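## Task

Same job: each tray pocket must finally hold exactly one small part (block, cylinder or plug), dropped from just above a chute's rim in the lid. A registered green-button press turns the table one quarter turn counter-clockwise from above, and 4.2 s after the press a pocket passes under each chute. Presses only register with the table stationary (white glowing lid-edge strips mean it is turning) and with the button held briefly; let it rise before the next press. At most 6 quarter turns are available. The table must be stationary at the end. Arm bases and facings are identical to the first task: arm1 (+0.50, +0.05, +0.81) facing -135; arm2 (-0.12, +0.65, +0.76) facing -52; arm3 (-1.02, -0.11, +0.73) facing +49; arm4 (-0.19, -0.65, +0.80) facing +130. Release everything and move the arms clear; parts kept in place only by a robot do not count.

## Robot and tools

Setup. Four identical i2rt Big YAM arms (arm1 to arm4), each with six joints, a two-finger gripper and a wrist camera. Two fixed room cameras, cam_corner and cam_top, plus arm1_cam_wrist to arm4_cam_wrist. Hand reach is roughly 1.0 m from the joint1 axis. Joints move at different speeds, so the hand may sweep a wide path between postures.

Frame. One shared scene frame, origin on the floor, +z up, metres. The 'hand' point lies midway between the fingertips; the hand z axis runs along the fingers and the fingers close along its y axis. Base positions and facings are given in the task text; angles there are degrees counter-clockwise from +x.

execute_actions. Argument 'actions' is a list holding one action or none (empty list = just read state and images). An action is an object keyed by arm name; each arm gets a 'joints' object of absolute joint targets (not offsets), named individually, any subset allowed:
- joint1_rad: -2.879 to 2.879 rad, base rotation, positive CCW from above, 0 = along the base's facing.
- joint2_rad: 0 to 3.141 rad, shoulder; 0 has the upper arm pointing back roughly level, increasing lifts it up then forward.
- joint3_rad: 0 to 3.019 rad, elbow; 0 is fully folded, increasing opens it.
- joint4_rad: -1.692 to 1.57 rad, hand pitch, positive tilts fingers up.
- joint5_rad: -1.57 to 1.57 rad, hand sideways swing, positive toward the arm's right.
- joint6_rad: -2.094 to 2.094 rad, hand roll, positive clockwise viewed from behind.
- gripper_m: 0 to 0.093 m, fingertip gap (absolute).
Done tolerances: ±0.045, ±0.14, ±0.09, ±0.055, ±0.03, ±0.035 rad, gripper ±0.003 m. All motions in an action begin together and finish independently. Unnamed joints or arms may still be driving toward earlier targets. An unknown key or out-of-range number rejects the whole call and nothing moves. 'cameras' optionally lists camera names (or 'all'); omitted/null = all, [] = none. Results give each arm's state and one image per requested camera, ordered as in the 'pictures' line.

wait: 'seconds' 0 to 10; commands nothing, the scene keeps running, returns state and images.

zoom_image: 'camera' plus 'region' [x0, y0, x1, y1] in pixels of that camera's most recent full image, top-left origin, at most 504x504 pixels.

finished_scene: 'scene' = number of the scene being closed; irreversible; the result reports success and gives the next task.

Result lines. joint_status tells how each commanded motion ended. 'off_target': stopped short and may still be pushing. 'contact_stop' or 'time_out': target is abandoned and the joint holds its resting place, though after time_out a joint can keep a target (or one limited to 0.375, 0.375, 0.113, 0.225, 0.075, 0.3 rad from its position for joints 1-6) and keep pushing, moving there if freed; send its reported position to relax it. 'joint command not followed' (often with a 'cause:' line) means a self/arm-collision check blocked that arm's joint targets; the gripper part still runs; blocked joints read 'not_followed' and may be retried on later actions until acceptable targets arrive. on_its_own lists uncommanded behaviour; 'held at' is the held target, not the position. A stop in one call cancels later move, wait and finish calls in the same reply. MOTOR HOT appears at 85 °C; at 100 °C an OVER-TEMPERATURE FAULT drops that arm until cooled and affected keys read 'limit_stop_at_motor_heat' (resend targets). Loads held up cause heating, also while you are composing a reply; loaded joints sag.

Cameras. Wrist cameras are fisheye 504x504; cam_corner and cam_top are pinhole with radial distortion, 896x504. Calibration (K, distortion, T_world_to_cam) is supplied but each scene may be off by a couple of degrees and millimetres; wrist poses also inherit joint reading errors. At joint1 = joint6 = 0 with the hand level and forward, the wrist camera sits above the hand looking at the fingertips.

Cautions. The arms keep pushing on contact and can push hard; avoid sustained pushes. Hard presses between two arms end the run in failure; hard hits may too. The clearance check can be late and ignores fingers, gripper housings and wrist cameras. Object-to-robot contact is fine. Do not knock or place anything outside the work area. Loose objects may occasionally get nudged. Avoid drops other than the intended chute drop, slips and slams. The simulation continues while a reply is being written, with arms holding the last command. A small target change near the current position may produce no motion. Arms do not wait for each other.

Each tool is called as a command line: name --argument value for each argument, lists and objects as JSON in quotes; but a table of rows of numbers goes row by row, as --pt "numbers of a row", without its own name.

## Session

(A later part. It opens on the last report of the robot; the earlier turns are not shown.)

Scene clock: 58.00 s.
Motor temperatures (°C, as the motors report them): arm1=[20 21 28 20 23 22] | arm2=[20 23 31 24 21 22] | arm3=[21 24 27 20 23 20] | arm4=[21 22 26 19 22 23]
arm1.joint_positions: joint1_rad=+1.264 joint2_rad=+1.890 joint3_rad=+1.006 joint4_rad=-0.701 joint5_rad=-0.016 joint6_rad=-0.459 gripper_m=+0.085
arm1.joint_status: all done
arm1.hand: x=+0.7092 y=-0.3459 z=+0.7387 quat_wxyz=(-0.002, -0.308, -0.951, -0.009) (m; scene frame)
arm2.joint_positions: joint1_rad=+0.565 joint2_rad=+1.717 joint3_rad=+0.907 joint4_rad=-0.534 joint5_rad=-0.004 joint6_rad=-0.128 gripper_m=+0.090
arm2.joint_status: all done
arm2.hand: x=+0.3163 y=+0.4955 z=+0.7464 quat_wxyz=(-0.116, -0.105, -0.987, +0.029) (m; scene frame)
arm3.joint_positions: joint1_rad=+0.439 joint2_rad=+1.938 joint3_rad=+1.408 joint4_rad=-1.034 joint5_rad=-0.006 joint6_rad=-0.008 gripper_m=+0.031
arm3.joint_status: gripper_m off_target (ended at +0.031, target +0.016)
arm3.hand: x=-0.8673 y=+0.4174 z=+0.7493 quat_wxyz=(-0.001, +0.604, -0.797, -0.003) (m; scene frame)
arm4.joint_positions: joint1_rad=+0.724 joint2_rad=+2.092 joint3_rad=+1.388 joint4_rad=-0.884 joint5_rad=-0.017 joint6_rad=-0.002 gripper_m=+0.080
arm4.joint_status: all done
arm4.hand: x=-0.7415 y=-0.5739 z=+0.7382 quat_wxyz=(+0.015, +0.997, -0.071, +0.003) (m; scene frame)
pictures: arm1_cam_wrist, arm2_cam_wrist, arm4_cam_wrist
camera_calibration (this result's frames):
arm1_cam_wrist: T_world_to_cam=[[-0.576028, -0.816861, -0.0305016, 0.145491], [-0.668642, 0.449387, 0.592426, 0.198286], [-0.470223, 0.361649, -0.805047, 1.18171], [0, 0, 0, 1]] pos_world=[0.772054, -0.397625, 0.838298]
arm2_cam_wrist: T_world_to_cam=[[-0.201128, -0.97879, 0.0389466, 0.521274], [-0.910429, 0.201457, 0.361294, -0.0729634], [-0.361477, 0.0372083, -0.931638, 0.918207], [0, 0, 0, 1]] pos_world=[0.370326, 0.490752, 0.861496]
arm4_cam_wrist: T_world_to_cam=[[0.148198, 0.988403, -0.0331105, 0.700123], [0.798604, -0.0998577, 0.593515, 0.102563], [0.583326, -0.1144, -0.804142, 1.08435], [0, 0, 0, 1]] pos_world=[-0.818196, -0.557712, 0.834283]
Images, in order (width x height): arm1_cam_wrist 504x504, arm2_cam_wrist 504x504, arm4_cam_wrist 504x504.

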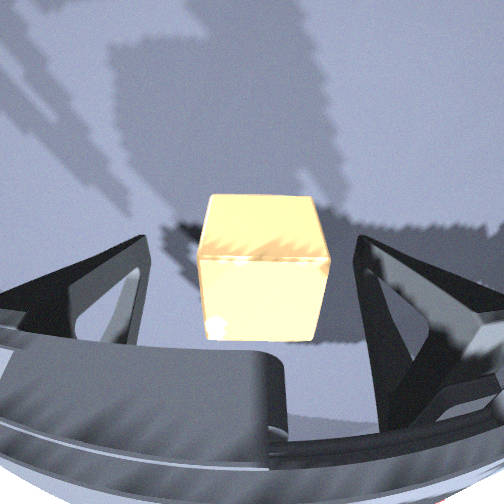

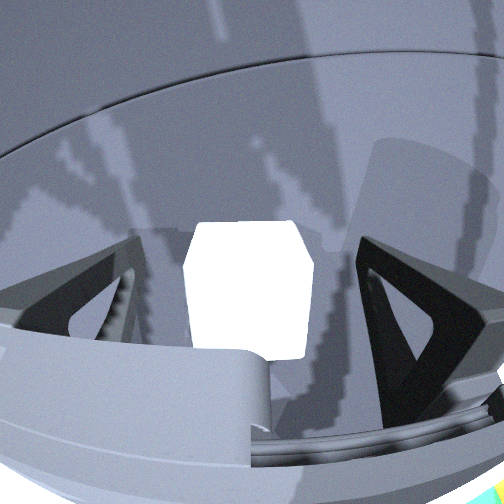

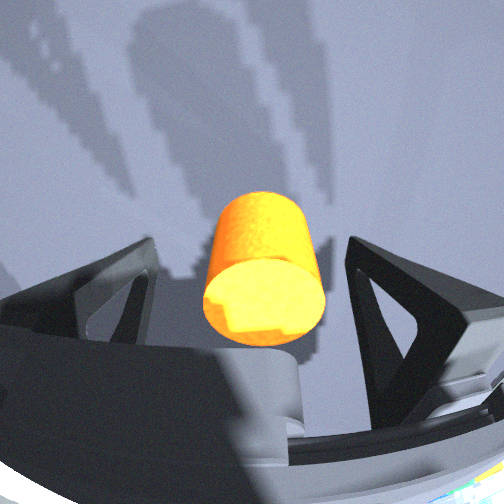

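execute_actions --actions '[{"arm1":{"joints":{"gripper_m":0.022}},"arm2":{"joints":{"gripper_m":0.022}},"arm4":{"joints":{"gripper_m":0.02}}}]' --cameras '[]'

execute_actions --actions '[{"arm1":{"joints":{"joint1_rad":0.5,"joint2_rad":1.605,"joint3_rad":1.36,"joint4_rad":-1.265,"joint6_rad":0.1}},"arm2":{"joints":{"joint1_rad":0.4,"joint2_rad":1.30,"joint3_rad":1.13,"joint4_rad":-1.19,"joint6_rad":0.21}},"arm3":{"joints":{"joint2_rad":1.74,"joint3_rad":1.735,"joint4_rad":-1.50}},"arm4":{"joints":{"joint1_rad":0.45,"joint2_rad":1.40,"joint3_rad":1.10,"joint4_rad":-1.28}}}]' --cameras '[]'

Scene clock: 58.97 s.
Motor temperatures (°C, as the motors report them): arm1=[20 21 28 20 23 22] | arm2=[20 23 31 24 21 22] | arm3=[21 24 27 20 23 20] | arm4=[21 22 26 19 22 23]
arm1.joint_positions: joint1_rad=+1.264 joint2_rad=+1.890 joint3_rad=+1.006 joint4_rad=-0.701 joint5_rad=-0.017 joint6_rad=-0.460 gripper_m=+0.039
arm1.joint_status: gripper_m off_target (ended at +0.039, target +0.022)
arm1.hand: x=+0.7093 y=-0.3460 z=+0.7387 quat_wxyz=(-0.002, -0.308, -0.951, -0.009) (m; scene frame)
arm2.joint_positions: joint1_rad=+0.565 joint2_rad=+1.717 joint3_rad=+0.907 joint4_rad=-0.534 joint5_rad=-0.004 joint6_rad=-0.128 gripper_m=+0.040
arm2.joint_status: gripper_m off_target (ended at +0.040, target +0.022)
arm2.hand: x=+0.3163 y=+0.4955 z=+0.7464 quat_wxyz=(-0.116, -0.105, -0.987, +0.029) (m; scene frame)
arm3.joint_positions: joint1_rad=+0.439 joint2_rad=+1.938 joint3_rad=+1.408 joint4_rad=-1.034 joint5_rad=-0.006 joint6_rad=-0.008 gripper_m=+0.031
arm3.joint_status: not commanded
arm3.hand: x=-0.8673 y=+0.4174 z=+0.7493 quat_wxyz=(-0.001, +0.604, -0.797, -0.003) (m; scene frame)
arm4.joint_positions: joint1_rad=+0.724 joint2_rad=+2.092 joint3_rad=+1.388 joint4_rad=-0.884 joint5_rad=-0.017 joint6_rad=-0.002 gripper_m=+0.039
arm4.joint_status: gripper_m off_target (ended at +0.039, target +0.020)
arm4.hand: x=-0.7415 y=-0.5739 z=+0.7382 quat_wxyz=(+0.015, +0.997, -0.071, +0.003) (m; scene frame)
pictures: none
No camera images: the call's "cameras" was empty. Leave "cameras" out to get every camera's image.

Scene clock: 60.53 s.
Motor temperatures (°C, as the motors report them): arm1=[20 21 28 20 23 22] | arm2=[20 23 31 24 21 22] | arm3=[21 24 27 20 23 20] | arm4=[21 22 26 19 22 23]
arm1.joint_positions: joint1_rad=+0.493 joint2_rad=+1.610 joint3_rad=+1.355 joint4_rad=-1.251 joint5_rad=-0.016 joint6_rad=+0.084 gripper_m=+0.040
arm1.joint_status: all done
arm1.hand: x=+0.3644 y=-0.4241 z=+0.9756 quat_wxyz=(-0.028, -0.824, -0.565, +0.021) (m; scene frame)
arm2.joint_positions: joint1_rad=+0.396 joint2_rad=+1.293 joint3_rad=+1.113 joint4_rad=-1.181 joint5_rad=-0.003 joint6_rad=+0.194 gripper_m=+0.040
arm2.joint_status: all done
arm2.hand: x=+0.2360 y=+0.4521 z=+0.9715 quat_wxyz=(-0.110, -0.342, -0.933, +0.018) (m; scene frame)
arm3.joint_positions: joint1_rad=+0.439 joint2_rad=+1.734 joint3_rad=+1.726 joint4_rad=-1.492 joint5_rad=-0.006 joint6_rad=-0.008 gripper_m=+0.031
arm3.joint_status: all done
arm3.hand: x=-0.8684 y=+0.4152 z=+0.9736 quat_wxyz=(-0.026, +0.604, -0.796, -0.022) (m; scene frame)
arm4.joint_positions: joint1_rad=+0.450 joint2_rad=+1.389 joint3_rad=+1.097 joint4_rad=-1.272 joint5_rad=-0.016 joint6_rad=-0.002 gripper_m=+0.039
arm4.joint_status: all done
arm4.hand: x=-0.5435 y=-0.4933 z=+0.9626 quat_wxyz=(+0.014, +0.978, -0.206, -0.008) (m; scene frame)
pictures: none
No camera images: the call's "cameras" was empty. Leave "cameras" out to get every camera's image.

execute_actions --actions '[{"arm1":{"joints":{"joint1_rad":-0.232,"joint3_rad":1.318,"joint6_rad":0.485}},"arm2":{"joints":{"joint1_rad":-0.686}},"arm3":{"joints":{"joint1_rad":-0.477,"joint2_rad":1.765,"joint3_rad":1.69}},"arm4":{"joints":{"joint1_rad":-0.642,"joint6_rad":0.28}}}]' --cameras '["arm1_cam_wrist","arm3_cam_wrist","arm4_cam_wrist"]'

Scene clock: 62.37 s.
Motor temperatures (°C, as the motors report them): arm1=[20 21 28 20 23 22] | arm2=[20 23 31 24 21 22] | arm3=[21 24 27 20 23 20] | arm4=[21 22 26 19 22 23]
arm1.joint_positions: joint1_rad=-0.239 joint2_rad=+1.610 joint3_rad=+1.313 joint4_rad=-1.251 joint5_rad=-0.017 joint6_rad=+0.469 gripper_m=+0.040
arm1.joint_status: all done
arm1.hand: x=+0.0971 y=-0.2053 z=+0.9586 quat_wxyz=(-0.015, -0.999, -0.042, +0.005) (m; scene frame)
arm2.joint_positions: joint1_rad=-0.690 joint2_rad=+1.293 joint3_rad=+1.113 joint4_rad=-1.181 joint5_rad=-0.003 joint6_rad=+0.195 gripper_m=+0.040
arm2.joint_status: all done
arm2.hand: x=-0.1323 y=+0.2421 z=+0.9702 quat_wxyz=(-0.088, -0.776, -0.621, +0.066) (m; scene frame)
arm3.joint_positions: joint1_rad=-0.481 joint2_rad=+1.758 joint3_rad=+1.696 joint4_rad=-1.493 joint5_rad=-0.003 joint6_rad=-0.008 gripper_m=+0.031
arm3.joint_status: all done
arm3.hand: x=-0.5128 y=+0.0835 z=+0.9505 quat_wxyz=(-0.008, +0.188, -0.982, -0.001) (m; scene frame)
arm4.joint_positions: joint1_rad=-0.644 joint2_rad=+1.389 joint3_rad=+1.097 joint4_rad=-1.272 joint5_rad=-0.017 joint6_rad=+0.271 gripper_m=+0.039
arm4.joint_status: all done
arm4.hand: x=-0.2137 y=-0.2614 z=+0.9568 quat_wxyz=(+0.012, +0.628, -0.778, -0.006) (m; scene frame)
pictures: arm1_cam_wrist, arm3_cam_wrist, arm4_cam_wrist
camera_calibration (this result's frames):
arm1_cam_wrist: T_world_to_cam=[[-0.0974178, 0.994333, -0.0425584, 0.251364], [0.807468, 0.103964, 0.580677, -0.607422], [0.581811, 0.0222038, -0.813021, 0.855795], [0, 0, 0, 1]] pos_world=[0.01705, -0.205792, 1.05919]
arm3_cam_wrist: T_world_to_cam=[[0.358461, -0.933363, 0.0184173, 0.243904], [-0.77299, -0.285692, 0.566451, -0.905748], [-0.523443, -0.217287, -0.82389, 0.656643], [0, 0, 0, 1]] pos_world=[-0.443849, 0.111566, 1.04957]
arm4_cam_wrist: T_world_to_cam=[[0.975689, -0.217428, -0.0275038, 0.176588], [-0.158608, -0.787136, 0.596037, -0.804124], [-0.151244, -0.577184, -0.802486, 0.708467], [0, 0, 0, 1]] pos_world=[-0.192684, -0.185644, 1.05268]
Images, in order (width x height): arm1_cam_wrist 504x504, arm3_cam_wrist 504x504, arm4_cam_wrist 504x504.

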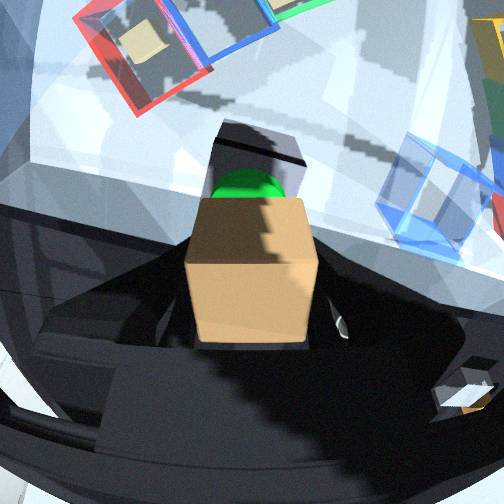

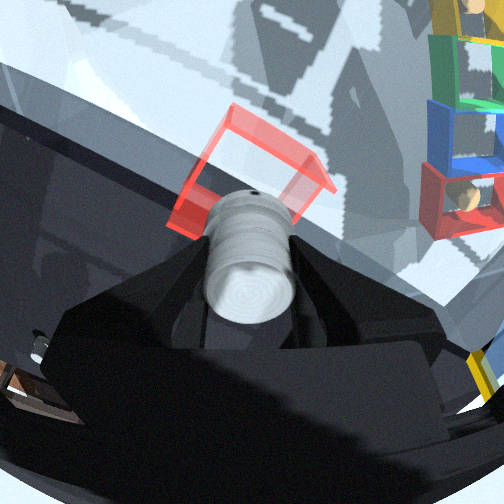

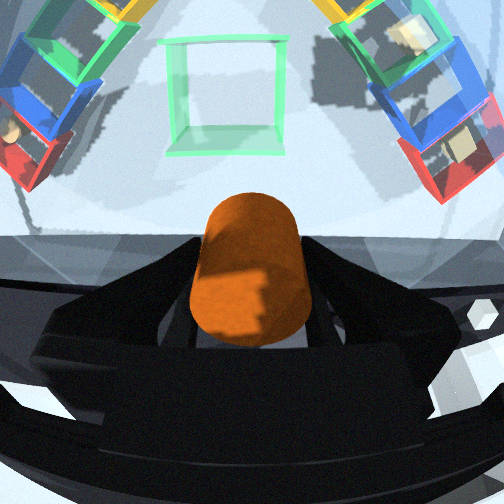

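execute_actions --actions '[]' --cameras '[]'

execute_actions --actions '[{"arm1":{"joints":{"joint2_rad":1.69,"joint3_rad":1.335}},"arm2":{"joints":{"joint2_rad":1.56,"joint3_rad":1.365,"joint4_rad":-1.02}},"arm4":{"joints":{"joint2_rad":1.55,"joint3_rad":1.25,"joint4_rad":-1.22}}}]' --cameras '["arm2_cam_wrist","arm4_cam_wrist"]'

Scene clock: 62.70 s.
Motor temperatures (°C, as the motors report them): arm1=[20 21 28 20 23 22] | arm2=[20 23 31 24 21 22] | arm3=[21 24 27 20 23 20] | arm4=[21 22 26 19 22 23]
arm1.joint_positions: joint1_rad=-0.239 joint2_rad=+1.610 joint3_rad=+1.313 joint4_rad=-1.251 joint5_rad=-0.017 joint6_rad=+0.469 gripper_m=+0.040
arm1.joint_status: all done
arm1.hand: x=+0.0971 y=-0.2053 z=+0.9586 quat_wxyz=(-0.015, -0.999, -0.042, +0.005) (m; scene frame)
arm2.joint_positions: joint1_rad=-0.690 joint2_rad=+1.293 joint3_rad=+1.113 joint4_rad=-1.181 joint5_rad=-0.003 joint6_rad=+0.195 gripper_m=+0.040
arm2.joint_status: all done
arm2.hand: x=-0.1323 y=+0.2421 z=+0.9702 quat_wxyz=(-0.088, -0.776, -0.621, +0.066) (m; scene frame)
arm3.joint_positions: joint1_rad=-0.481 joint2_rad=+1.758 joint3_rad=+1.696 joint4_rad=-1.493 joint5_rad=-0.003 joint6_rad=-0.008 gripper_m=+0.031
arm3.joint_status: all done
arm3.hand: x=-0.5128 y=+0.0835 z=+0.9505 quat_wxyz=(-0.008, +0.188, -0.982, -0.001) (m; scene frame)
arm4.joint_positions: joint1_rad=-0.644 joint2_rad=+1.389 joint3_rad=+1.097 joint4_rad=-1.272 joint5_rad=-0.017 joint6_rad=+0.271 gripper_m=+0.039
arm4.joint_status: all done
arm4.hand: x=-0.2137 y=-0.2614 z=+0.9568 quat_wxyz=(+0.012, +0.628, -0.778, -0.006) (m; scene frame)
pictures: none
No camera images: the call's "cameras" was empty. Leave "cameras" out to get every camera's image.

Scene clock: 63.70 s.
Motor temperatures (°C, as the motors report them): arm1=[20 21 28 20 23 22] | arm2=[20 23 31 24 21 22] | arm3=[21 24 27 20 23 20] | arm4=[21 22 26 19 22 23]
arm1.joint_positions: joint1_rad=-0.239 joint2_rad=+1.678 joint3_rad=+1.318 joint4_rad=-1.253 joint5_rad=-0.019 joint6_rad=+0.470 gripper_m=+0.039
arm1.joint_status: all done
arm1.hand: x=+0.0958 y=-0.2066 z=+0.9296 quat_wxyz=(+0.000, -0.999, -0.042, -0.023) (m; scene frame)
arm2.joint_positions: joint1_rad=-0.690 joint2_rad=+1.560 joint3_rad=+1.307 joint4_rad=-1.026 joint5_rad=-0.003 joint6_rad=+0.195 gripper_m=+0.040
arm2.joint_status: all done
arm2.hand: x=-0.1350 y=+0.1260 z=+0.9460 quat_wxyz=(-0.119, -0.772, -0.618, +0.092) (m; scene frame)
arm3.joint_positions: joint1_rad=-0.481 joint2_rad=+1.758 joint3_rad=+1.696 joint4_rad=-1.493 joint5_rad=-0.003 joint6_rad=-0.008 gripper_m=+0.031
arm3.joint_status: not commanded
arm3.hand: x=-0.5128 y=+0.0835 z=+0.9505 quat_wxyz=(-0.008, +0.188, -0.982, -0.001) (m; scene frame)
arm4.joint_positions: joint1_rad=-0.644 joint2_rad=+1.545 joint3_rad=+1.203 joint4_rad=-1.224 joint5_rad=-0.017 joint6_rad=+0.271 gripper_m=+0.039
arm4.joint_status: all done
arm4.hand: x=-0.2171 y=-0.2084 z=+0.9335 quat_wxyz=(+0.013, +0.628, -0.778, -0.005) (m; scene frame)
pictures: arm2_cam_wrist, arm4_cam_wrist
camera_calibration (this result's frames):
arm2_cam_wrist: T_world_to_cam=[[-0.978407, 0.196687, -0.0635094, -0.0949899], [0.168518, 0.937043, 0.305862, -0.376023], [0.11967, 0.288555, -0.949955, 1.00534], [0, 0, 0, 1]] pos_world=[-0.149882, 0.0809365, 1.06401]
arm4_cam_wrist: T_world_to_cam=[[0.975698, -0.217467, -0.026874, 0.190204], [-0.158671, -0.785776, 0.597812, -0.750413], [-0.151122, -0.57902, -0.801185, 0.718284], [0, 0, 0, 1]] pos_world=[-0.196102, -0.132392, 1.0292]
Images, in order (width x height): arm2_cam_wrist 504x504, arm4_cam_wrist 504x504.

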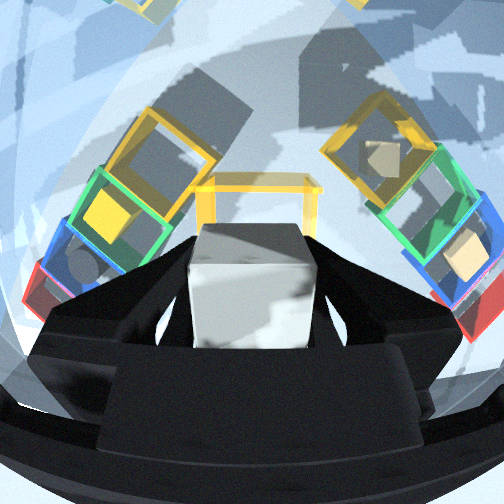

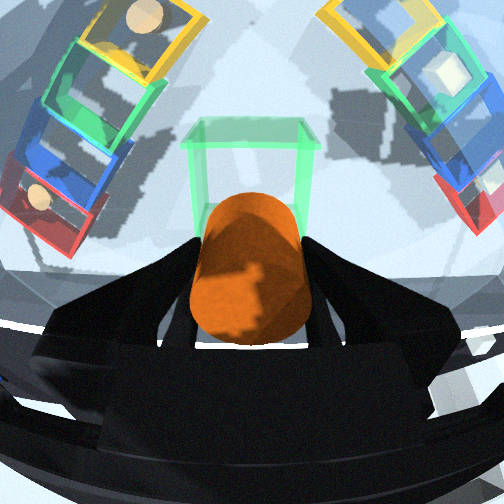

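execute_actions --actions '[{"arm1":{"joints":{"joint1_rad":-0.518,"joint2_rad":1.49,"joint3_rad":1.135,"joint4_rad":-1.19}},"arm2":{"joints":{"joint1_rad":-0.70,"joint4_rad":-0.998}},"arm4":{"joints":{"joint4_rad":-1.205}}}]' --cameras '["arm1_cam_wrist","arm2_cam_wrist"]'

Scene clock: 65.00 s.
Motor temperatures (°C, as the motors report them): arm1=[20 21 28 20 23 22] | arm2=[20 23 32 24 21 22] | arm3=[21 24 27 20 23 20] | arm4=[21 22 26 19 22 23]
arm1.joint_positions: joint1_rad=-0.524 joint2_rad=+1.499 joint3_rad=+1.134 joint4_rad=-1.203 joint5_rad=-0.017 joint6_rad=+0.471 gripper_m=+0.039
arm1.joint_status: all done
arm1.hand: x=+0.0958 y=-0.0671 z=+0.9404 quat_wxyz=(-0.010, -0.995, +0.101, -0.002) (m; scene frame)
arm2.joint_positions: joint1_rad=-0.693 joint2_rad=+1.560 joint3_rad=+1.307 joint4_rad=-1.012 joint5_rad=-0.003 joint6_rad=+0.195 gripper_m=+0.040
arm2.joint_status: all done
arm2.hand: x=-0.1365 y=+0.1227 z=+0.9470 quat_wxyz=(-0.124, -0.772, -0.616, +0.097) (m; scene frame)
arm3.joint_positions: joint1_rad=-0.481 joint2_rad=+1.758 joint3_rad=+1.696 joint4_rad=-1.493 joint5_rad=-0.003 joint6_rad=-0.008 gripper_m=+0.031
arm3.joint_status: not commanded
arm3.hand: x=-0.5128 y=+0.0835 z=+0.9505 quat_wxyz=(-0.008, +0.188, -0.982, -0.001) (m; scene frame)
arm4.joint_positions: joint1_rad=-0.644 joint2_rad=+1.545 joint3_rad=+1.203 joint4_rad=-1.215 joint5_rad=-0.017 joint6_rad=+0.271 gripper_m=+0.039
arm4.joint_status: all done
arm4.hand: x=-0.2173 y=-0.2061 z=+0.9335 quat_wxyz=(+0.010, +0.628, -0.778, -0.009) (m; scene frame)
pictures: arm1_cam_wrist, arm2_cam_wrist
camera_calibration (this result's frames):
arm1_cam_wrist: T_world_to_cam=[[0.188968, 0.981411, -0.0335114, 0.0761986], [0.792109, -0.132171, 0.595898, -0.638835], [0.580392, -0.139151, -0.802361, 0.818025], [0, 0, 0, 1]] pos_world=[0.0168523, -0.0453889, 1.03958]
arm2_cam_wrist: T_world_to_cam=[[-0.977874, 0.198525, -0.0659582, -0.0935884], [0.171259, 0.94078, 0.292581, -0.360531], [0.120137, 0.274811, -0.953963, 1.013], [0, 0, 0, 1]] pos_world=[-0.151472, 0.0793768, 1.06567]
Images, in order (width x height): arm1_cam_wrist 504x504, arm2_cam_wrist 504x504.

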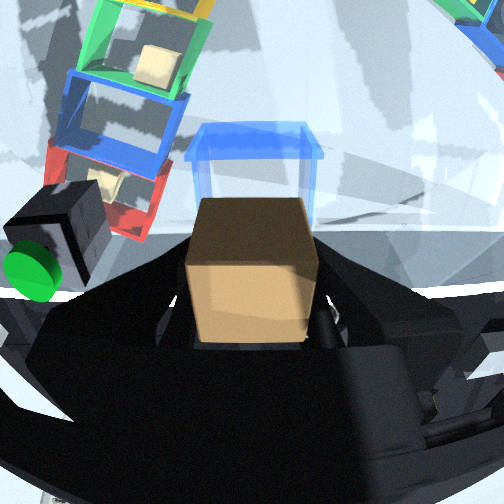

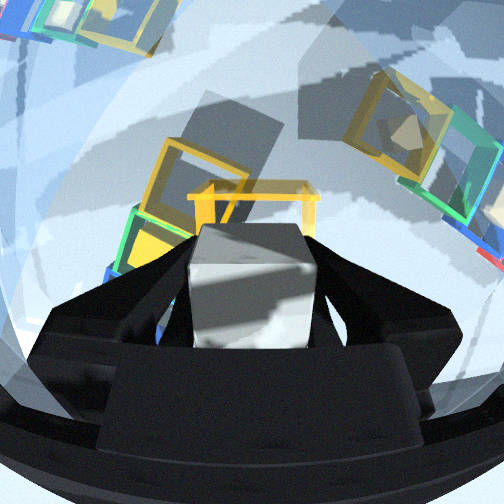

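execute_actions --actions '[]' --cameras '[]'

Scene clock: 65.23 s.
Motor temperatures (°C, as the motors report them): arm1=[20 21 28 20 23 22] | arm2=[20 23 32 24 21 22] | arm3=[21 24 27 20 23 20] | arm4=[21 22 26 19 22 23]
arm1.joint_positions: joint1_rad=-0.524 joint2_rad=+1.499 joint3_rad=+1.134 joint4_rad=-1.203 joint5_rad=-0.017 joint6_rad=+0.471 gripper_m=+0.039
arm1.joint_status: all done
arm1.hand: x=+0.0958 y=-0.0671 z=+0.9404 quat_wxyz=(-0.010, -0.995, +0.101, -0.002) (m; scene frame)
arm2.joint_positions: joint1_rad=-0.693 joint2_rad=+1.560 joint3_rad=+1.307 joint4_rad=-1.012 joint5_rad=-0.003 joint6_rad=+0.195 gripper_m=+0.040
arm2.joint_status: all done
arm2.hand: x=-0.1365 y=+0.1227 z=+0.9470 quat_wxyz=(-0.124, -0.772, -0.616, +0.097) (m; scene frame)
arm3.joint_positions: joint1_rad=-0.481 joint2_rad=+1.758 joint3_rad=+1.696 joint4_rad=-1.493 joint5_rad=-0.003 joint6_rad=-0.008 gripper_m=+0.031
arm3.joint_status: not commanded
arm3.hand: x=-0.5128 y=+0.0835 z=+0.9505 quat_wxyz=(-0.008, +0.188, -0.982, -0.001) (m; scene frame)
arm4.joint_positions: joint1_rad=-0.644 joint2_rad=+1.545 joint3_rad=+1.203 joint4_rad=-1.215 joint5_rad=-0.017 joint6_rad=+0.271 gripper_m=+0.039
arm4.joint_status: all done
arm4.hand: x=-0.2173 y=-0.2061 z=+0.9335 quat_wxyz=(+0.010, +0.628, -0.778, -0.009) (m; scene frame)
pictures: none
No camera images: the call's "cameras" was empty. Leave "cameras" out to get every camera's image.

wait --seconds 1.66

execute_actions --actions '[{"arm1":{"joints":{"gripper_m":0.06}},"arm2":{"joints":{"gripper_m":0.06}},"arm3":{"joints":{"gripper_m":0.06}},"arm4":{"joints":{"gripper_m":0.06}}}]' --cameras '["cam_top"]'

Scene clock: 67.00 s.
Motor temperatures (°C, as the motors report them): arm1=[20 21 28 20 23 22] | arm2=[20 23 32 24 21 22] | arm3=[21 24 27 20 23 20] | arm4=[21 22 27 19 22 23]
arm1.joint_positions: joint1_rad=-0.524 joint2_rad=+1.499 joint3_rad=+1.134 joint4_rad=-1.203 joint5_rad=-0.017 joint6_rad=+0.471 gripper_m=+0.039
arm1.joint_status: all done
arm1.hand: x=+0.0958 y=-0.0671 z=+0.9404 quat_wxyz=(-0.010, -0.995, +0.101, -0.002) (m; scene frame)
arm2.joint_positions: joint1_rad=-0.693 joint2_rad=+1.560 joint3_rad=+1.307 joint4_rad=-1.012 joint5_rad=-0.003 joint6_rad=+0.195 gripper_m=+0.040
arm2.joint_status: all done
arm2.hand: x=-0.1365 y=+0.1227 z=+0.9470 quat_wxyz=(-0.124, -0.772, -0.616, +0.097) (m; scene frame)
arm3.joint_positions: joint1_rad=-0.481 joint2_rad=+1.758 joint3_rad=+1.696 joint4_rad=-1.493 joint5_rad=-0.003 joint6_rad=-0.008 gripper_m=+0.031
arm3.joint_status: not commanded
arm3.hand: x=-0.5128 y=+0.0835 z=+0.9505 quat_wxyz=(-0.008, +0.188, -0.982, -0.001) (m; scene frame)
arm4.joint_positions: joint1_rad=-0.644 joint2_rad=+1.545 joint3_rad=+1.203 joint4_rad=-1.215 joint5_rad=-0.017 joint6_rad=+0.271 gripper_m=+0.039
arm4.joint_status: all done
arm4.hand: x=-0.2173 y=-0.2061 z=+0.9335 quat_wxyz=(+0.010, +0.628, -0.778, -0.009) (m; scene frame)
wait: 1.67 s; at rest by 0.17 s
pictures: arm1_cam_wrist, arm2_cam_wrist, arm3_cam_wrist, arm4_cam_wrist, cam_corner, cam_top
camera_calibration (this result's frames):
arm1_cam_wrist: T_world_to_cam=[[0.188968, 0.981411, -0.0335114, 0.0761986], [0.792109, -0.132171, 0.595898, -0.638835], [0.580392, -0.139151, -0.802361, 0.818025], [0, 0, 0, 1]] pos_world=[0.0168523, -0.0453889, 1.03958]
arm2_cam_wrist: T_world_to_cam=[[-0.977874, 0.198525, -0.0659582, -0.0935884], [0.171259, 0.94078, 0.292581, -0.360531], [0.120137, 0.274811, -0.953963, 1.013], [0, 0, 0, 1]] pos_world=[-0.151472, 0.0793768, 1.06567]
arm3_cam_wrist: T_world_to_cam=[[0.358461, -0.933363, 0.0184173, 0.243904], [-0.77299, -0.285692, 0.566451, -0.905748], [-0.523443, -0.217287, -0.82389, 0.656643], [0, 0, 0, 1]] pos_world=[-0.443849, 0.111566, 1.04957]
arm4_cam_wrist: T_world_to_cam=[[0.975662, -0.217302, -0.0293927, 0.193201], [-0.158421, -0.791192, 0.590693, -0.743081], [-0.151614, -0.57166, -0.806361, 0.7258], [0, 0, 0, 1]] pos_world=[-0.196177, -0.131025, 1.02987]
Images, in order (width x height): arm1_cam_wrist 504x504, arm2_cam_wrist 504x504, arm3_cam_wrist 504x504, arm4_cam_wrist 504x504, cam_corner 896x504, cam_top 896x504.

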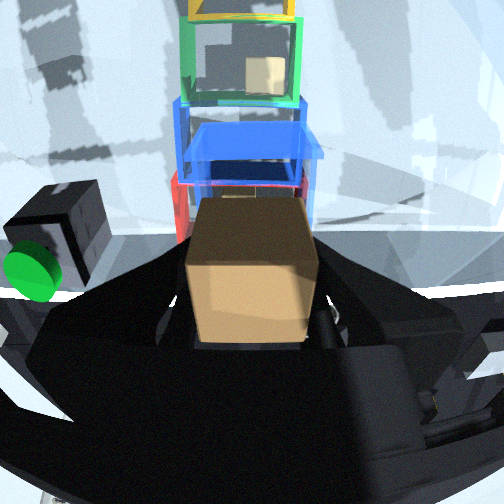

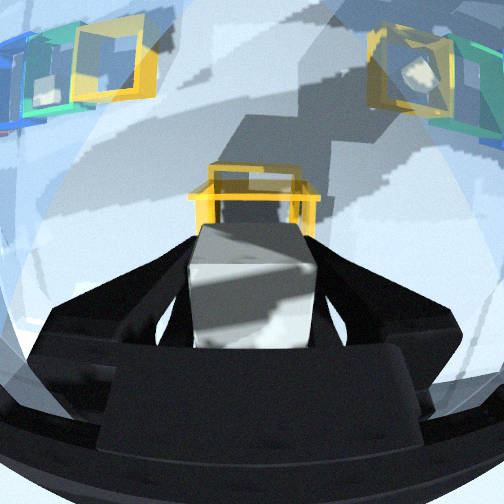

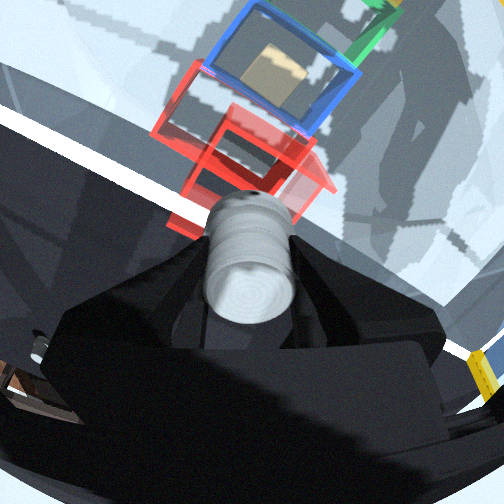

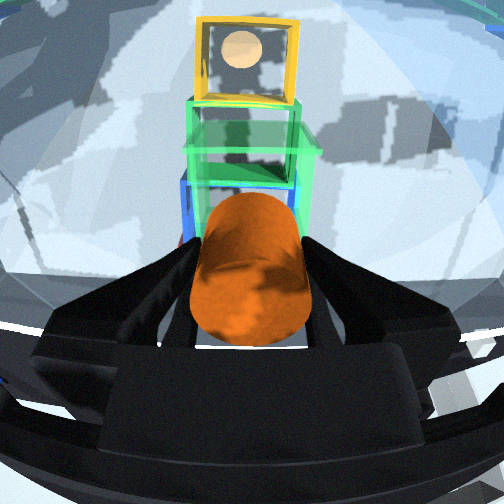

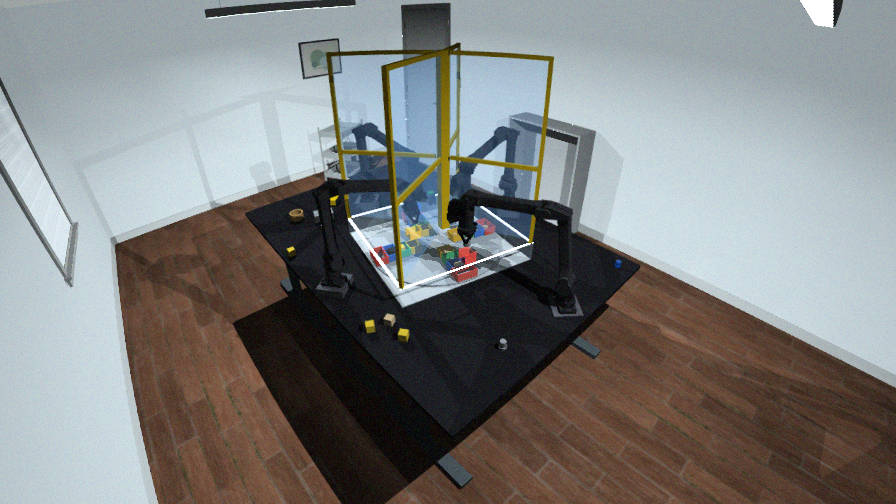

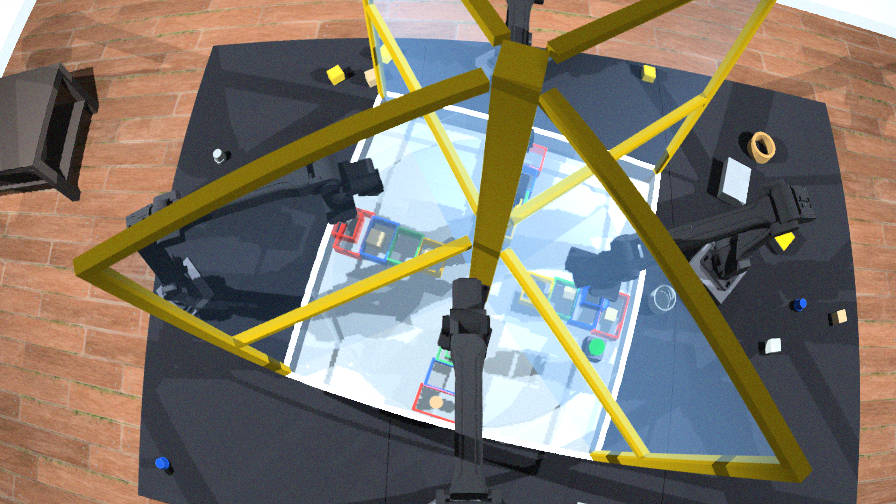

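Scene clock: 67.57 s.
Motor temperatures (°C, as the motors report them): arm1=[20 21 28 20 23 22] | arm2=[20 23 32 24 21 22] | arm3=[21 24 27 20 23 20] | arm4=[21 22 27 19 22 23]
arm1.joint_positions: joint1_rad=-0.524 joint2_rad=+1.499 joint3_rad=+1.134 joint4_rad=-1.203 joint5_rad=-0.017 joint6_rad=+0.471 gripper_m=+0.060
arm1.joint_status: all done
arm1.hand: x=+0.0958 y=-0.0671 z=+0.9404 quat_wxyz=(-0.010, -0.995, +0.101, -0.002) (m; scene frame)
arm2.joint_positions: joint1_rad=-0.693 joint2_rad=+1.560 joint3_rad=+1.307 joint4_rad=-1.011 joint5_rad=-0.003 joint6_rad=+0.195 gripper_m=+0.060
arm2.joint_status: all done
arm2.hand: x=-0.1365 y=+0.1223 z=+0.9471 quat_wxyz=(-0.125, -0.772, -0.616, +0.097) (m; scene frame)
arm3.joint_positions: joint1_rad=-0.481 joint2_rad=+1.758 joint3_rad=+1.696 joint4_rad=-1.493 joint5_rad=-0.003 joint6_rad=-0.008 gripper_m=+0.060
arm3.joint_status: all done
arm3.hand: x=-0.5128 y=+0.0835 z=+0.9505 quat_wxyz=(-0.008, +0.188, -0.982, -0.001) (m; scene frame)
arm4.joint_positions: joint1_rad=-0.644 joint2_rad=+1.545 joint3_rad=+1.203 joint4_rad=-1.215 joint5_rad=-0.017 joint6_rad=+0.271 gripper_m=+0.060
arm4.joint_status: all done
arm4.hand: x=-0.2173 y=-0.2061 z=+0.9335 quat_wxyz=(+0.010, +0.628, -0.778, -0.009) (m; scene frame)
pictures: cam_top
Images, in order (width x height): cam_top 896x504.

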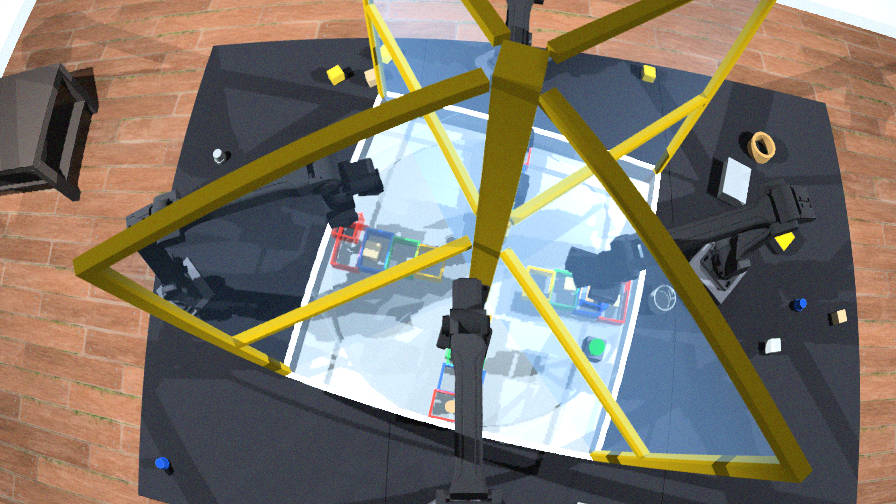

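execute_actions --actions '[]' --cameras '["arm1_cam_wrist","arm2_cam_wrist","arm3_cam_wrist","arm4_cam_wrist"]'

Scene clock: 67.67 s.
Motor temperatures (°C, as the motors report them): arm1=[20 21 28 20 23 22] | arm2=[20 23 32 24 21 22] | arm3=[21 24 27 20 23 20] | arm4=[21 22 27 19 22 23]
arm1.joint_positions: joint1_rad=-0.524 joint2_rad=+1.499 joint3_rad=+1.134 joint4_rad=-1.203 joint5_rad=-0.017 joint6_rad=+0.471 gripper_m=+0.060
arm1.joint_status: all done
arm1.hand: x=+0.0958 y=-0.0671 z=+0.9404 quat_wxyz=(-0.010, -0.995, +0.101, -0.002) (m; scene frame)
arm2.joint_positions: joint1_rad=-0.693 joint2_rad=+1.560 joint3_rad=+1.307 joint4_rad=-1.011 joint5_rad=-0.003 joint6_rad=+0.195 gripper_m=+0.060
arm2.joint_status: all done
arm2.hand: x=-0.1365 y=+0.1223 z=+0.9471 quat_wxyz=(-0.125, -0.772, -0.616, +0.097) (m; scene frame)
arm3.joint_positions: joint1_rad=-0.481 joint2_rad=+1.758 joint3_rad=+1.696 joint4_rad=-1.493 joint5_rad=-0.003 joint6_rad=-0.008 gripper_m=+0.060
arm3.joint_status: all done
arm3.hand: x=-0.5128 y=+0.0835 z=+0.9505 quat_wxyz=(-0.008, +0.188, -0.982, -0.001) (m; scene frame)
arm4.joint_positions: joint1_rad=-0.644 joint2_rad=+1.545 joint3_rad=+1.203 joint4_rad=-1.215 joint5_rad=-0.017 joint6_rad=+0.271 gripper_m=+0.060
arm4.joint_status: all done
arm4.hand: x=-0.2173 y=-0.2061 z=+0.9335 quat_wxyz=(+0.010, +0.628, -0.778, -0.009) (m; scene frame)
pictures: arm1_cam_wrist, arm2_cam_wrist, arm3_cam_wrist, arm4_cam_wrist
camera_calibration (this result's frames):
arm1_cam_wrist: T_world_to_cam=[[0.188968, 0.981411, -0.0335114, 0.0761986], [0.792109, -0.132171, 0.595898, -0.638835], [0.580392, -0.139151, -0.802361, 0.818025], [0, 0, 0, 1]] pos_world=[0.0168523, -0.0453889, 1.03958]
arm2_cam_wrist: T_world_to_cam=[[-0.977874, 0.198439, -0.0662198, -0.0932624], [0.171286, 0.941222, 0.291138, -0.358912], [0.120101, 0.273354, -0.954386, 1.01378], [0, 0, 0, 1]] pos_world=[-0.151478, 0.0792016, 1.06586]
arm3_cam_wrist: T_world_to_cam=[[0.358461, -0.933363, 0.0184173, 0.243904], [-0.77299, -0.285692, 0.566451, -0.905748], [-0.523443, -0.217287, -0.82389, 0.656643], [0, 0, 0, 1]] pos_world=[-0.443849, 0.111566, 1.04957]
arm4_cam_wrist: T_world_to_cam=[[0.975662, -0.217302, -0.0293927, 0.193201], [-0.158421, -0.791192, 0.590693, -0.743081], [-0.151614, -0.57166, -0.806361, 0.7258], [0, 0, 0, 1]] pos_world=[-0.196177, -0.131025, 1.02987]
Images, in order (width x height): arm1_cam_wrist 504x504, arm2_cam_wrist 504x504, arm3_cam_wrist 504x504, arm4_cam_wrist 504x504.

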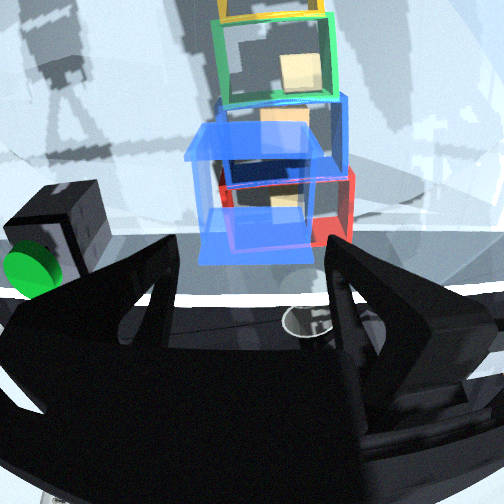

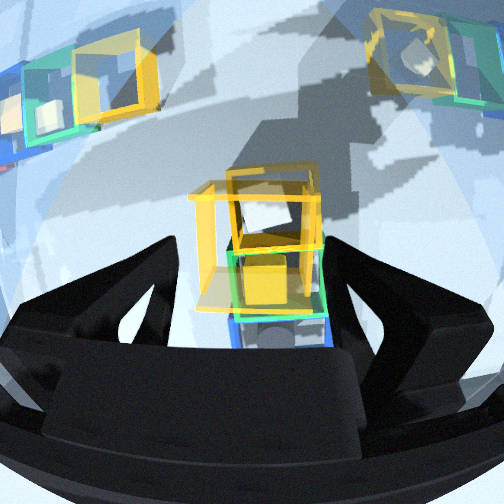

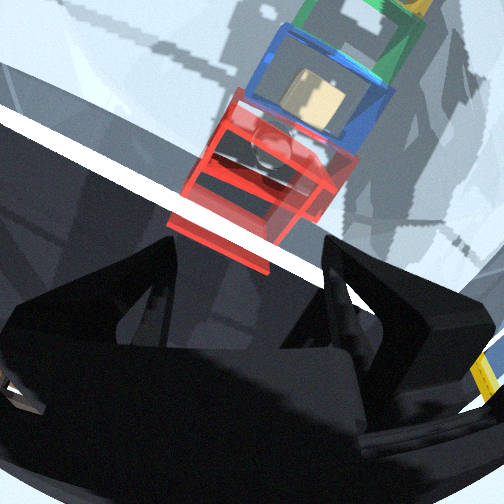

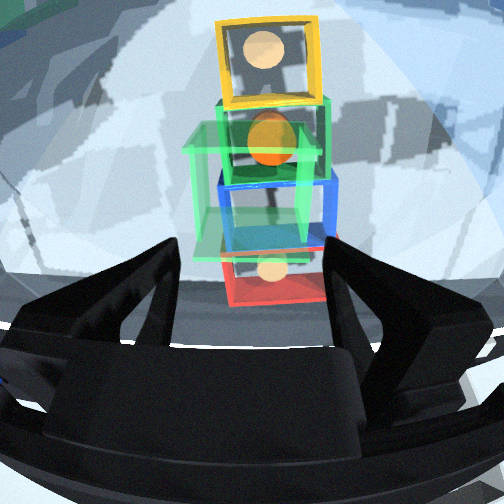

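execute_actions --actions '[{"arm1":{"joints":{"joint1_rad":0.2,"joint2_rad":1.256,"joint3_rad":0.93,"joint4_rad":-1.24,"joint6_rad":0.0,"gripper_m":0.075}},"arm2":{"joints":{"joint1_rad":-0.45,"joint2_rad":1.30,"joint3_rad":1.11,"joint4_rad":-1.19,"joint6_rad":0.0,"gripper_m":0.075}},"arm3":{"joints":{"joint1_rad":0.1,"joint2_rad":1.465,"joint3_rad":1.29,"joint4_rad":-1.39,"gripper_m":0.07}},"arm4":{"joints":{"joint1_rad":-0.3,"joint2_rad":1.40,"joint3_rad":1.10,"joint4_rad":-1.28,"joint6_rad":0.0,"gripper_m":0.075}}}]' --cameras '[]'

execute_actions --actions '[{"arm1":{"joints":{"joint1_rad":1.615,"joint2_rad":1.43,"joint3_rad":0.74,"joint4_rad":-0.87}},"arm2":{"joints":{"joint1_rad":1.035}},"arm3":{"joints":{"joint1_rad":0.632,"joint2_rad":1.545,"joint3_rad":1.105,"joint4_rad":-1.13}},"arm4":{"joints":{"joint1_rad":1.035}}}]' --cameras '["arm1_cam_wrist","arm2_cam_wrist","arm3_cam_wrist","arm4_cam_wrist"]'

Scene clock: 70.97 s.
Motor temperatures (°C, as the motors report them): arm1=[20 21 28 20 23 22] | arm2=[20 23 32 24 21 22] | arm3=[21 24 27 20 23 20] | arm4=[21 22 27 19 22 23]
arm1.joint_positions: joint1_rad=+0.199 joint2_rad=+1.256 joint3_rad=+0.933 joint4_rad=-1.229 joint5_rad=-0.017 joint6_rad=+0.016 gripper_m=+0.075
arm1.joint_status: all done
arm1.hand: x=+0.3179 y=-0.2359 z=+0.9553 quat_wxyz=(-0.014, -0.883, -0.468, +0.006) (m; scene frame)
arm2.joint_positions: joint1_rad=-0.446 joint2_rad=+1.285 joint3_rad=+1.125 joint4_rad=-1.183 joint5_rad=-0.005 joint6_rad=+0.016 gripper_m=+0.075
arm2.joint_status: all done
arm2.hand: x=-0.0322 y=+0.2494 z=+0.9795 quat_wxyz=(-0.098, -0.627, -0.769, +0.070) (m; scene frame)
arm3.joint_positions: joint1_rad=+0.105 joint2_rad=+1.450 joint3_rad=+1.295 joint4_rad=-1.396 joint5_rad=-0.007 joint6_rad=-0.008 gripper_m=+0.070
arm3.joint_status: all done
arm3.hand: x=-0.7750 y=+0.2351 z=+0.9390 quat_wxyz=(-0.007, +0.463, -0.886, -0.006) (m; scene frame)
arm4.joint_positions: joint1_rad=-0.291 joint2_rad=+1.409 joint3_rad=+1.101 joint4_rad=-1.274 joint5_rad=-0.017 joint6_rad=+0.010 gripper_m=+0.075
arm4.joint_status: all done
arm4.hand: x=-0.3465 y=-0.2929 z=+0.9523 quat_wxyz=(+0.018, +0.834, -0.551, +0.000) (m; scene frame)
pictures: none
No camera images: the call's "cameras" was empty. Leave "cameras" out to get every camera's image.

Scene clock: 72.70 s.
Motor temperatures (°C, as the motors report them): arm1=[20 21 28 20 23 22] | arm2=[20 23 32 24 21 22] | arm3=[21 24 27 20 23 20] | arm4=[21 22 27 19 22 23]
arm1.joint_positions: joint1_rad=+1.615 joint2_rad=+1.448 joint3_rad=+0.727 joint4_rad=-0.880 joint5_rad=-0.017 joint6_rad=+0.014 gripper_m=+0.075
arm1.joint_status: all done
arm1.hand: x=+0.7409 y=-0.1682 z=+0.8270 quat_wxyz=(+0.010, -0.366, -0.931, -0.011) (m; scene frame)
arm2.joint_positions: joint1_rad=+1.039 joint2_rad=+1.291 joint3_rad=+1.125 joint4_rad=-1.183 joint5_rad=-0.004 joint6_rad=+0.014 gripper_m=+0.075
arm2.joint_status: all done
arm2.hand: x=+0.2874 y=+0.7078 z=+0.9754 quat_wxyz=(-0.115, +0.060, -0.992, -0.005) (m; scene frame)
arm3.joint_positions: joint1_rad=+0.640 joint2_rad=+1.552 joint3_rad=+1.101 joint4_rad=-1.138 joint5_rad=-0.006 joint6_rad=-0.008 gripper_m=+0.070
arm3.joint_status: all done
arm3.hand: x=-0.9867 y=+0.3073 z=+0.8270 quat_wxyz=(+0.009, +0.681, -0.732, +0.005) (m; scene frame)
arm4.joint_positions: joint1_rad=+1.039 joint2_rad=+1.409 joint3_rad=+1.101 joint4_rad=-1.274 joint5_rad=-0.017 joint6_rad=+0.008 gripper_m=+0.075
arm4.joint_status: all done
arm4.hand: x=-0.5711 y=-0.7172 z=+0.9593 quat_wxyz=(+0.013, +0.997, +0.082, +0.001) (m; scene frame)
pictures: arm1_cam_wrist, arm2_cam_wrist, arm3_cam_wrist, arm4_cam_wrist
camera_calibration (this result's frames):
arm1_cam_wrist: T_world_to_cam=[[-0.671774, -0.740272, -0.0267746, 0.392363], [-0.596486, 0.519153, 0.612115, 0.0292766], [-0.439232, 0.427174, -0.790315, 1.17929], [0, 0, 0, 1]] pos_world=[0.799026, -0.228507, 0.9246]
arm2_cam_wrist: T_world_to_cam=[[0.133901, -0.990938, 0.0105767, 0.654324], [-0.922107, -0.120676, 0.367635, 0.000455389], [-0.363027, -0.0589794, -0.92991, 1.18001], [0, 0, 0, 1]] pos_world=[0.341182, 0.718047, 1.09022]
arm3_cam_wrist: T_world_to_cam=[[0.996477, -0.0827295, 0.0137696, 0.996972], [-0.0745926, -0.799199, 0.59642, -0.316116], [-0.0383369, -0.595346, -0.802554, 0.93267], [0, 0, 0, 1]] pos_world=[-0.981284, 0.3851, 0.923328]
arm4_cam_wrist: T_world_to_cam=[[-0.155814, 0.987339, -0.0297165, 0.646193], [0.79666, 0.143395, 0.587172, 0.000290186], [0.583999, 0.0678154, -0.808917, 1.28204], [0, 0, 0, 1]] pos_world=[-0.648253, -0.724995, 1.05609]
Images, in order (width x height): arm1_cam_wrist 504x504, arm2_cam_wrist 504x504, arm3_cam_wrist 504x504, arm4_cam_wrist 504x504.

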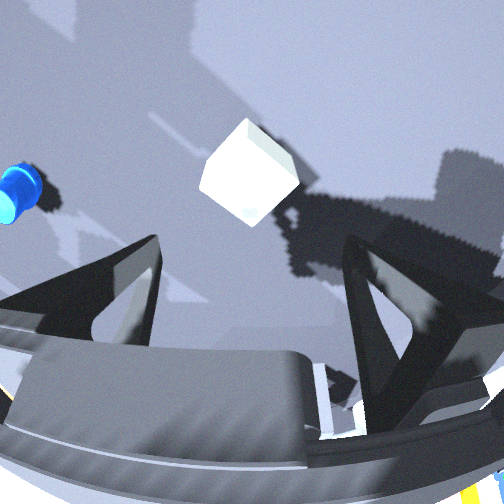

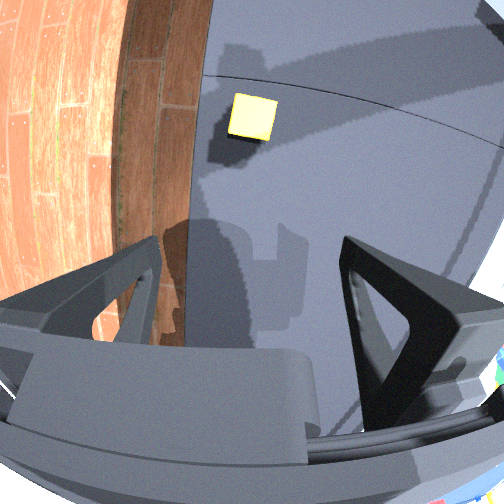

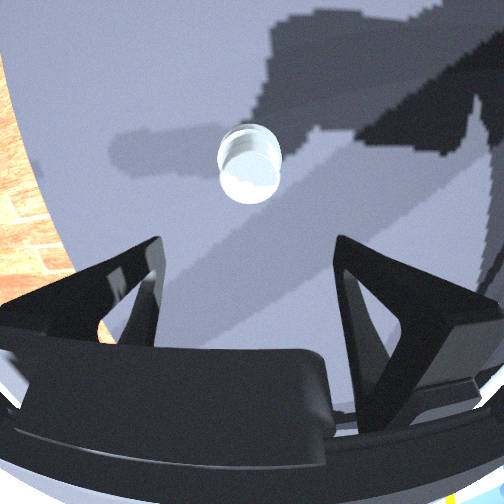

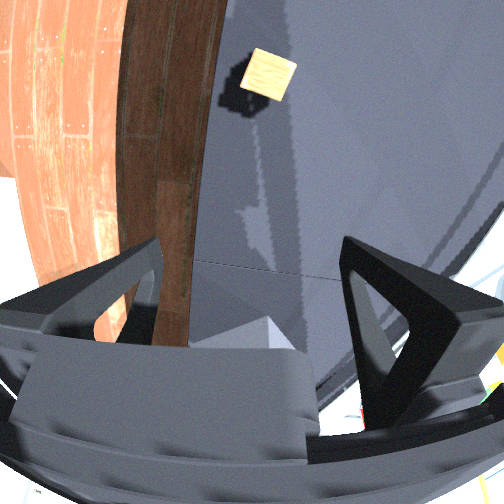

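execute_actions --actions '[{"arm1":{"joints":{"joint2_rad":1.645,"joint3_rad":0.655,"joint4_rad":-0.547,"joint6_rad":0.76}},"arm2":{"joints":{"joint2_rad":1.722,"joint3_rad":0.94,"joint4_rad":-0.51,"joint6_rad":0.215}},"arm3":{"joints":{"joint2_rad":1.669,"joint3_rad":1.006,"joint4_rad":-0.889}},"arm4":{"joints":{"joint1_rad":1.003,"joint2_rad":1.835,"joint3_rad":0.99,"joint4_rad":-0.69,"joint6_rad":0.39}}}]' --cameras '["arm1_cam_wrist","arm2_cam_wrist","arm3_cam_wrist","arm4_cam_wrist"]'

Scene clock: 75.43 s.
Motor temperatures (°C, as the motors report them): arm1=[20 21 28 20 23 22] | arm2=[20 23 32 24 21 22] | arm3=[21 24 27 20 23 20] | arm4=[21 22 26 19 22 23]
arm1.joint_positions: joint1_rad=+1.615 joint2_rad=+1.660 joint3_rad=+0.650 joint4_rad=-0.563 joint5_rad=-0.017 joint6_rad=+0.744 gripper_m=+0.075
arm1.joint_status: all done
arm1.hand: x=+0.7432 y=-0.1706 z=+0.7426 quat_wxyz=(+0.000, -0.674, -0.739, -0.007) (m; scene frame)
arm2.joint_positions: joint1_rad=+1.039 joint2_rad=+1.725 joint3_rad=+0.942 joint4_rad=-0.522 joint5_rad=-0.004 joint6_rad=+0.200 gripper_m=+0.075
arm2.joint_status: all done
arm2.hand: x=+0.3581 y=+0.7146 z=+0.7533 quat_wxyz=(-0.135, -0.031, -0.990, -0.019) (m; scene frame)
arm3.joint_positions: joint1_rad=+0.640 joint2_rad=+1.673 joint3_rad=+1.002 joint4_rad=-0.899 joint5_rad=-0.006 joint6_rad=-0.008 gripper_m=+0.070
arm3.joint_status: all done
arm3.hand: x=-0.9862 y=+0.3123 z=+0.7457 quat_wxyz=(+0.002, +0.681, -0.732, -0.001) (m; scene frame)
arm4.joint_positions: joint1_rad=+1.007 joint2_rad=+1.837 joint3_rad=+0.983 joint4_rad=-0.700 joint5_rad=-0.017 joint6_rad=+0.381 gripper_m=+0.075
arm4.joint_status: all done
arm4.hand: x=-0.6275 y=-0.7147 z=+0.7506 quat_wxyz=(+0.017, +0.993, -0.120, -0.010) (m; scene frame)
pictures: arm1_cam_wrist, arm2_cam_wrist, arm3_cam_wrist, arm4_cam_wrist
camera_calibration (this result's frames):
arm1_cam_wrist: T_world_to_cam=[[-0.99424, -0.104526, -0.0236786, 0.735695], [-0.0978751, 0.79552, 0.597971, -0.229282], [-0.0436664, 0.596844, -0.801168, 0.857621], [0, 0, 0, 1]] pos_world=[0.746466, -0.252569, 0.841623]
arm2_cam_wrist: T_world_to_cam=[[-0.044492, -0.998227, -0.039538, 0.760792], [-0.943809, 0.0290269, 0.329215, 0.0778224], [-0.327483, 0.0519637, -0.943427, 0.917731], [0, 0, 0, 1]] pos_world=[0.40784, 0.709496, 0.870272]
arm3_cam_wrist: T_world_to_cam=[[0.996458, -0.0829595, 0.0137215, 0.99808], [-0.0754553, -0.810173, 0.581314, -0.249701], [-0.0371087, -0.580291, -0.813563, 0.875113], [0, 0, 0, 1]] pos_world=[-0.980912, 0.388319, 0.84342]
arm4_cam_wrist: T_world_to_cam=[[0.245091, 0.968735, -0.0385122, 0.873604], [0.798988, -0.179326, 0.573986, -0.0518523], [0.549134, -0.171449, -0.817959, 0.959902], [0, 0, 0, 1]] pos_world=[-0.699798, -0.691015, 0.848568]
Images, in order (width x height): arm1_cam_wrist 504x504, arm2_cam_wrist 504x504, arm3_cam_wrist 504x504, arm4_cam_wrist 504x504.

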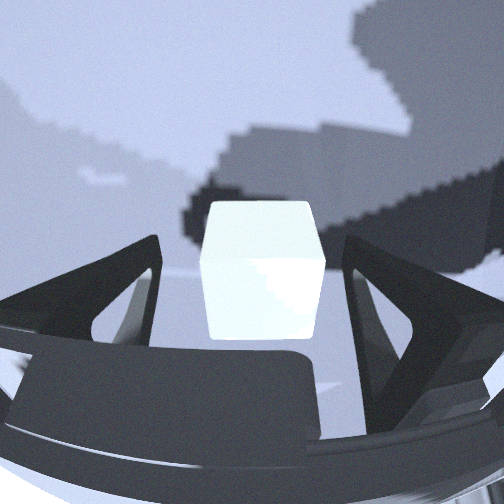

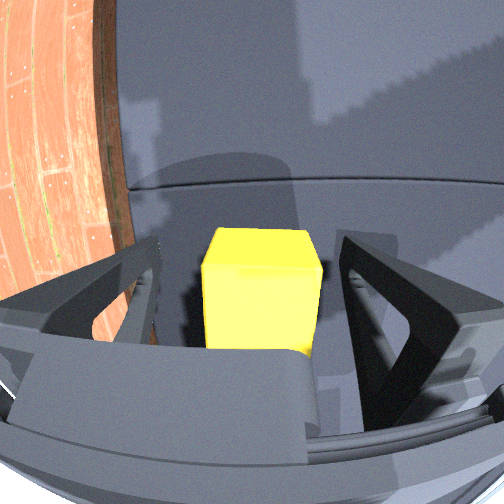

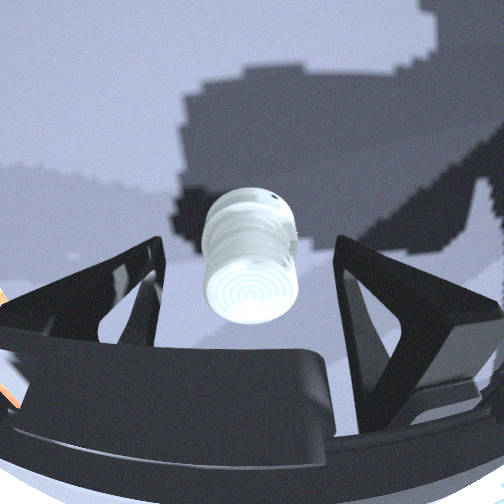

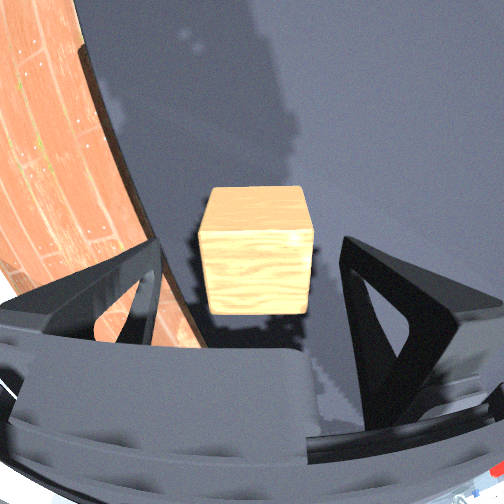

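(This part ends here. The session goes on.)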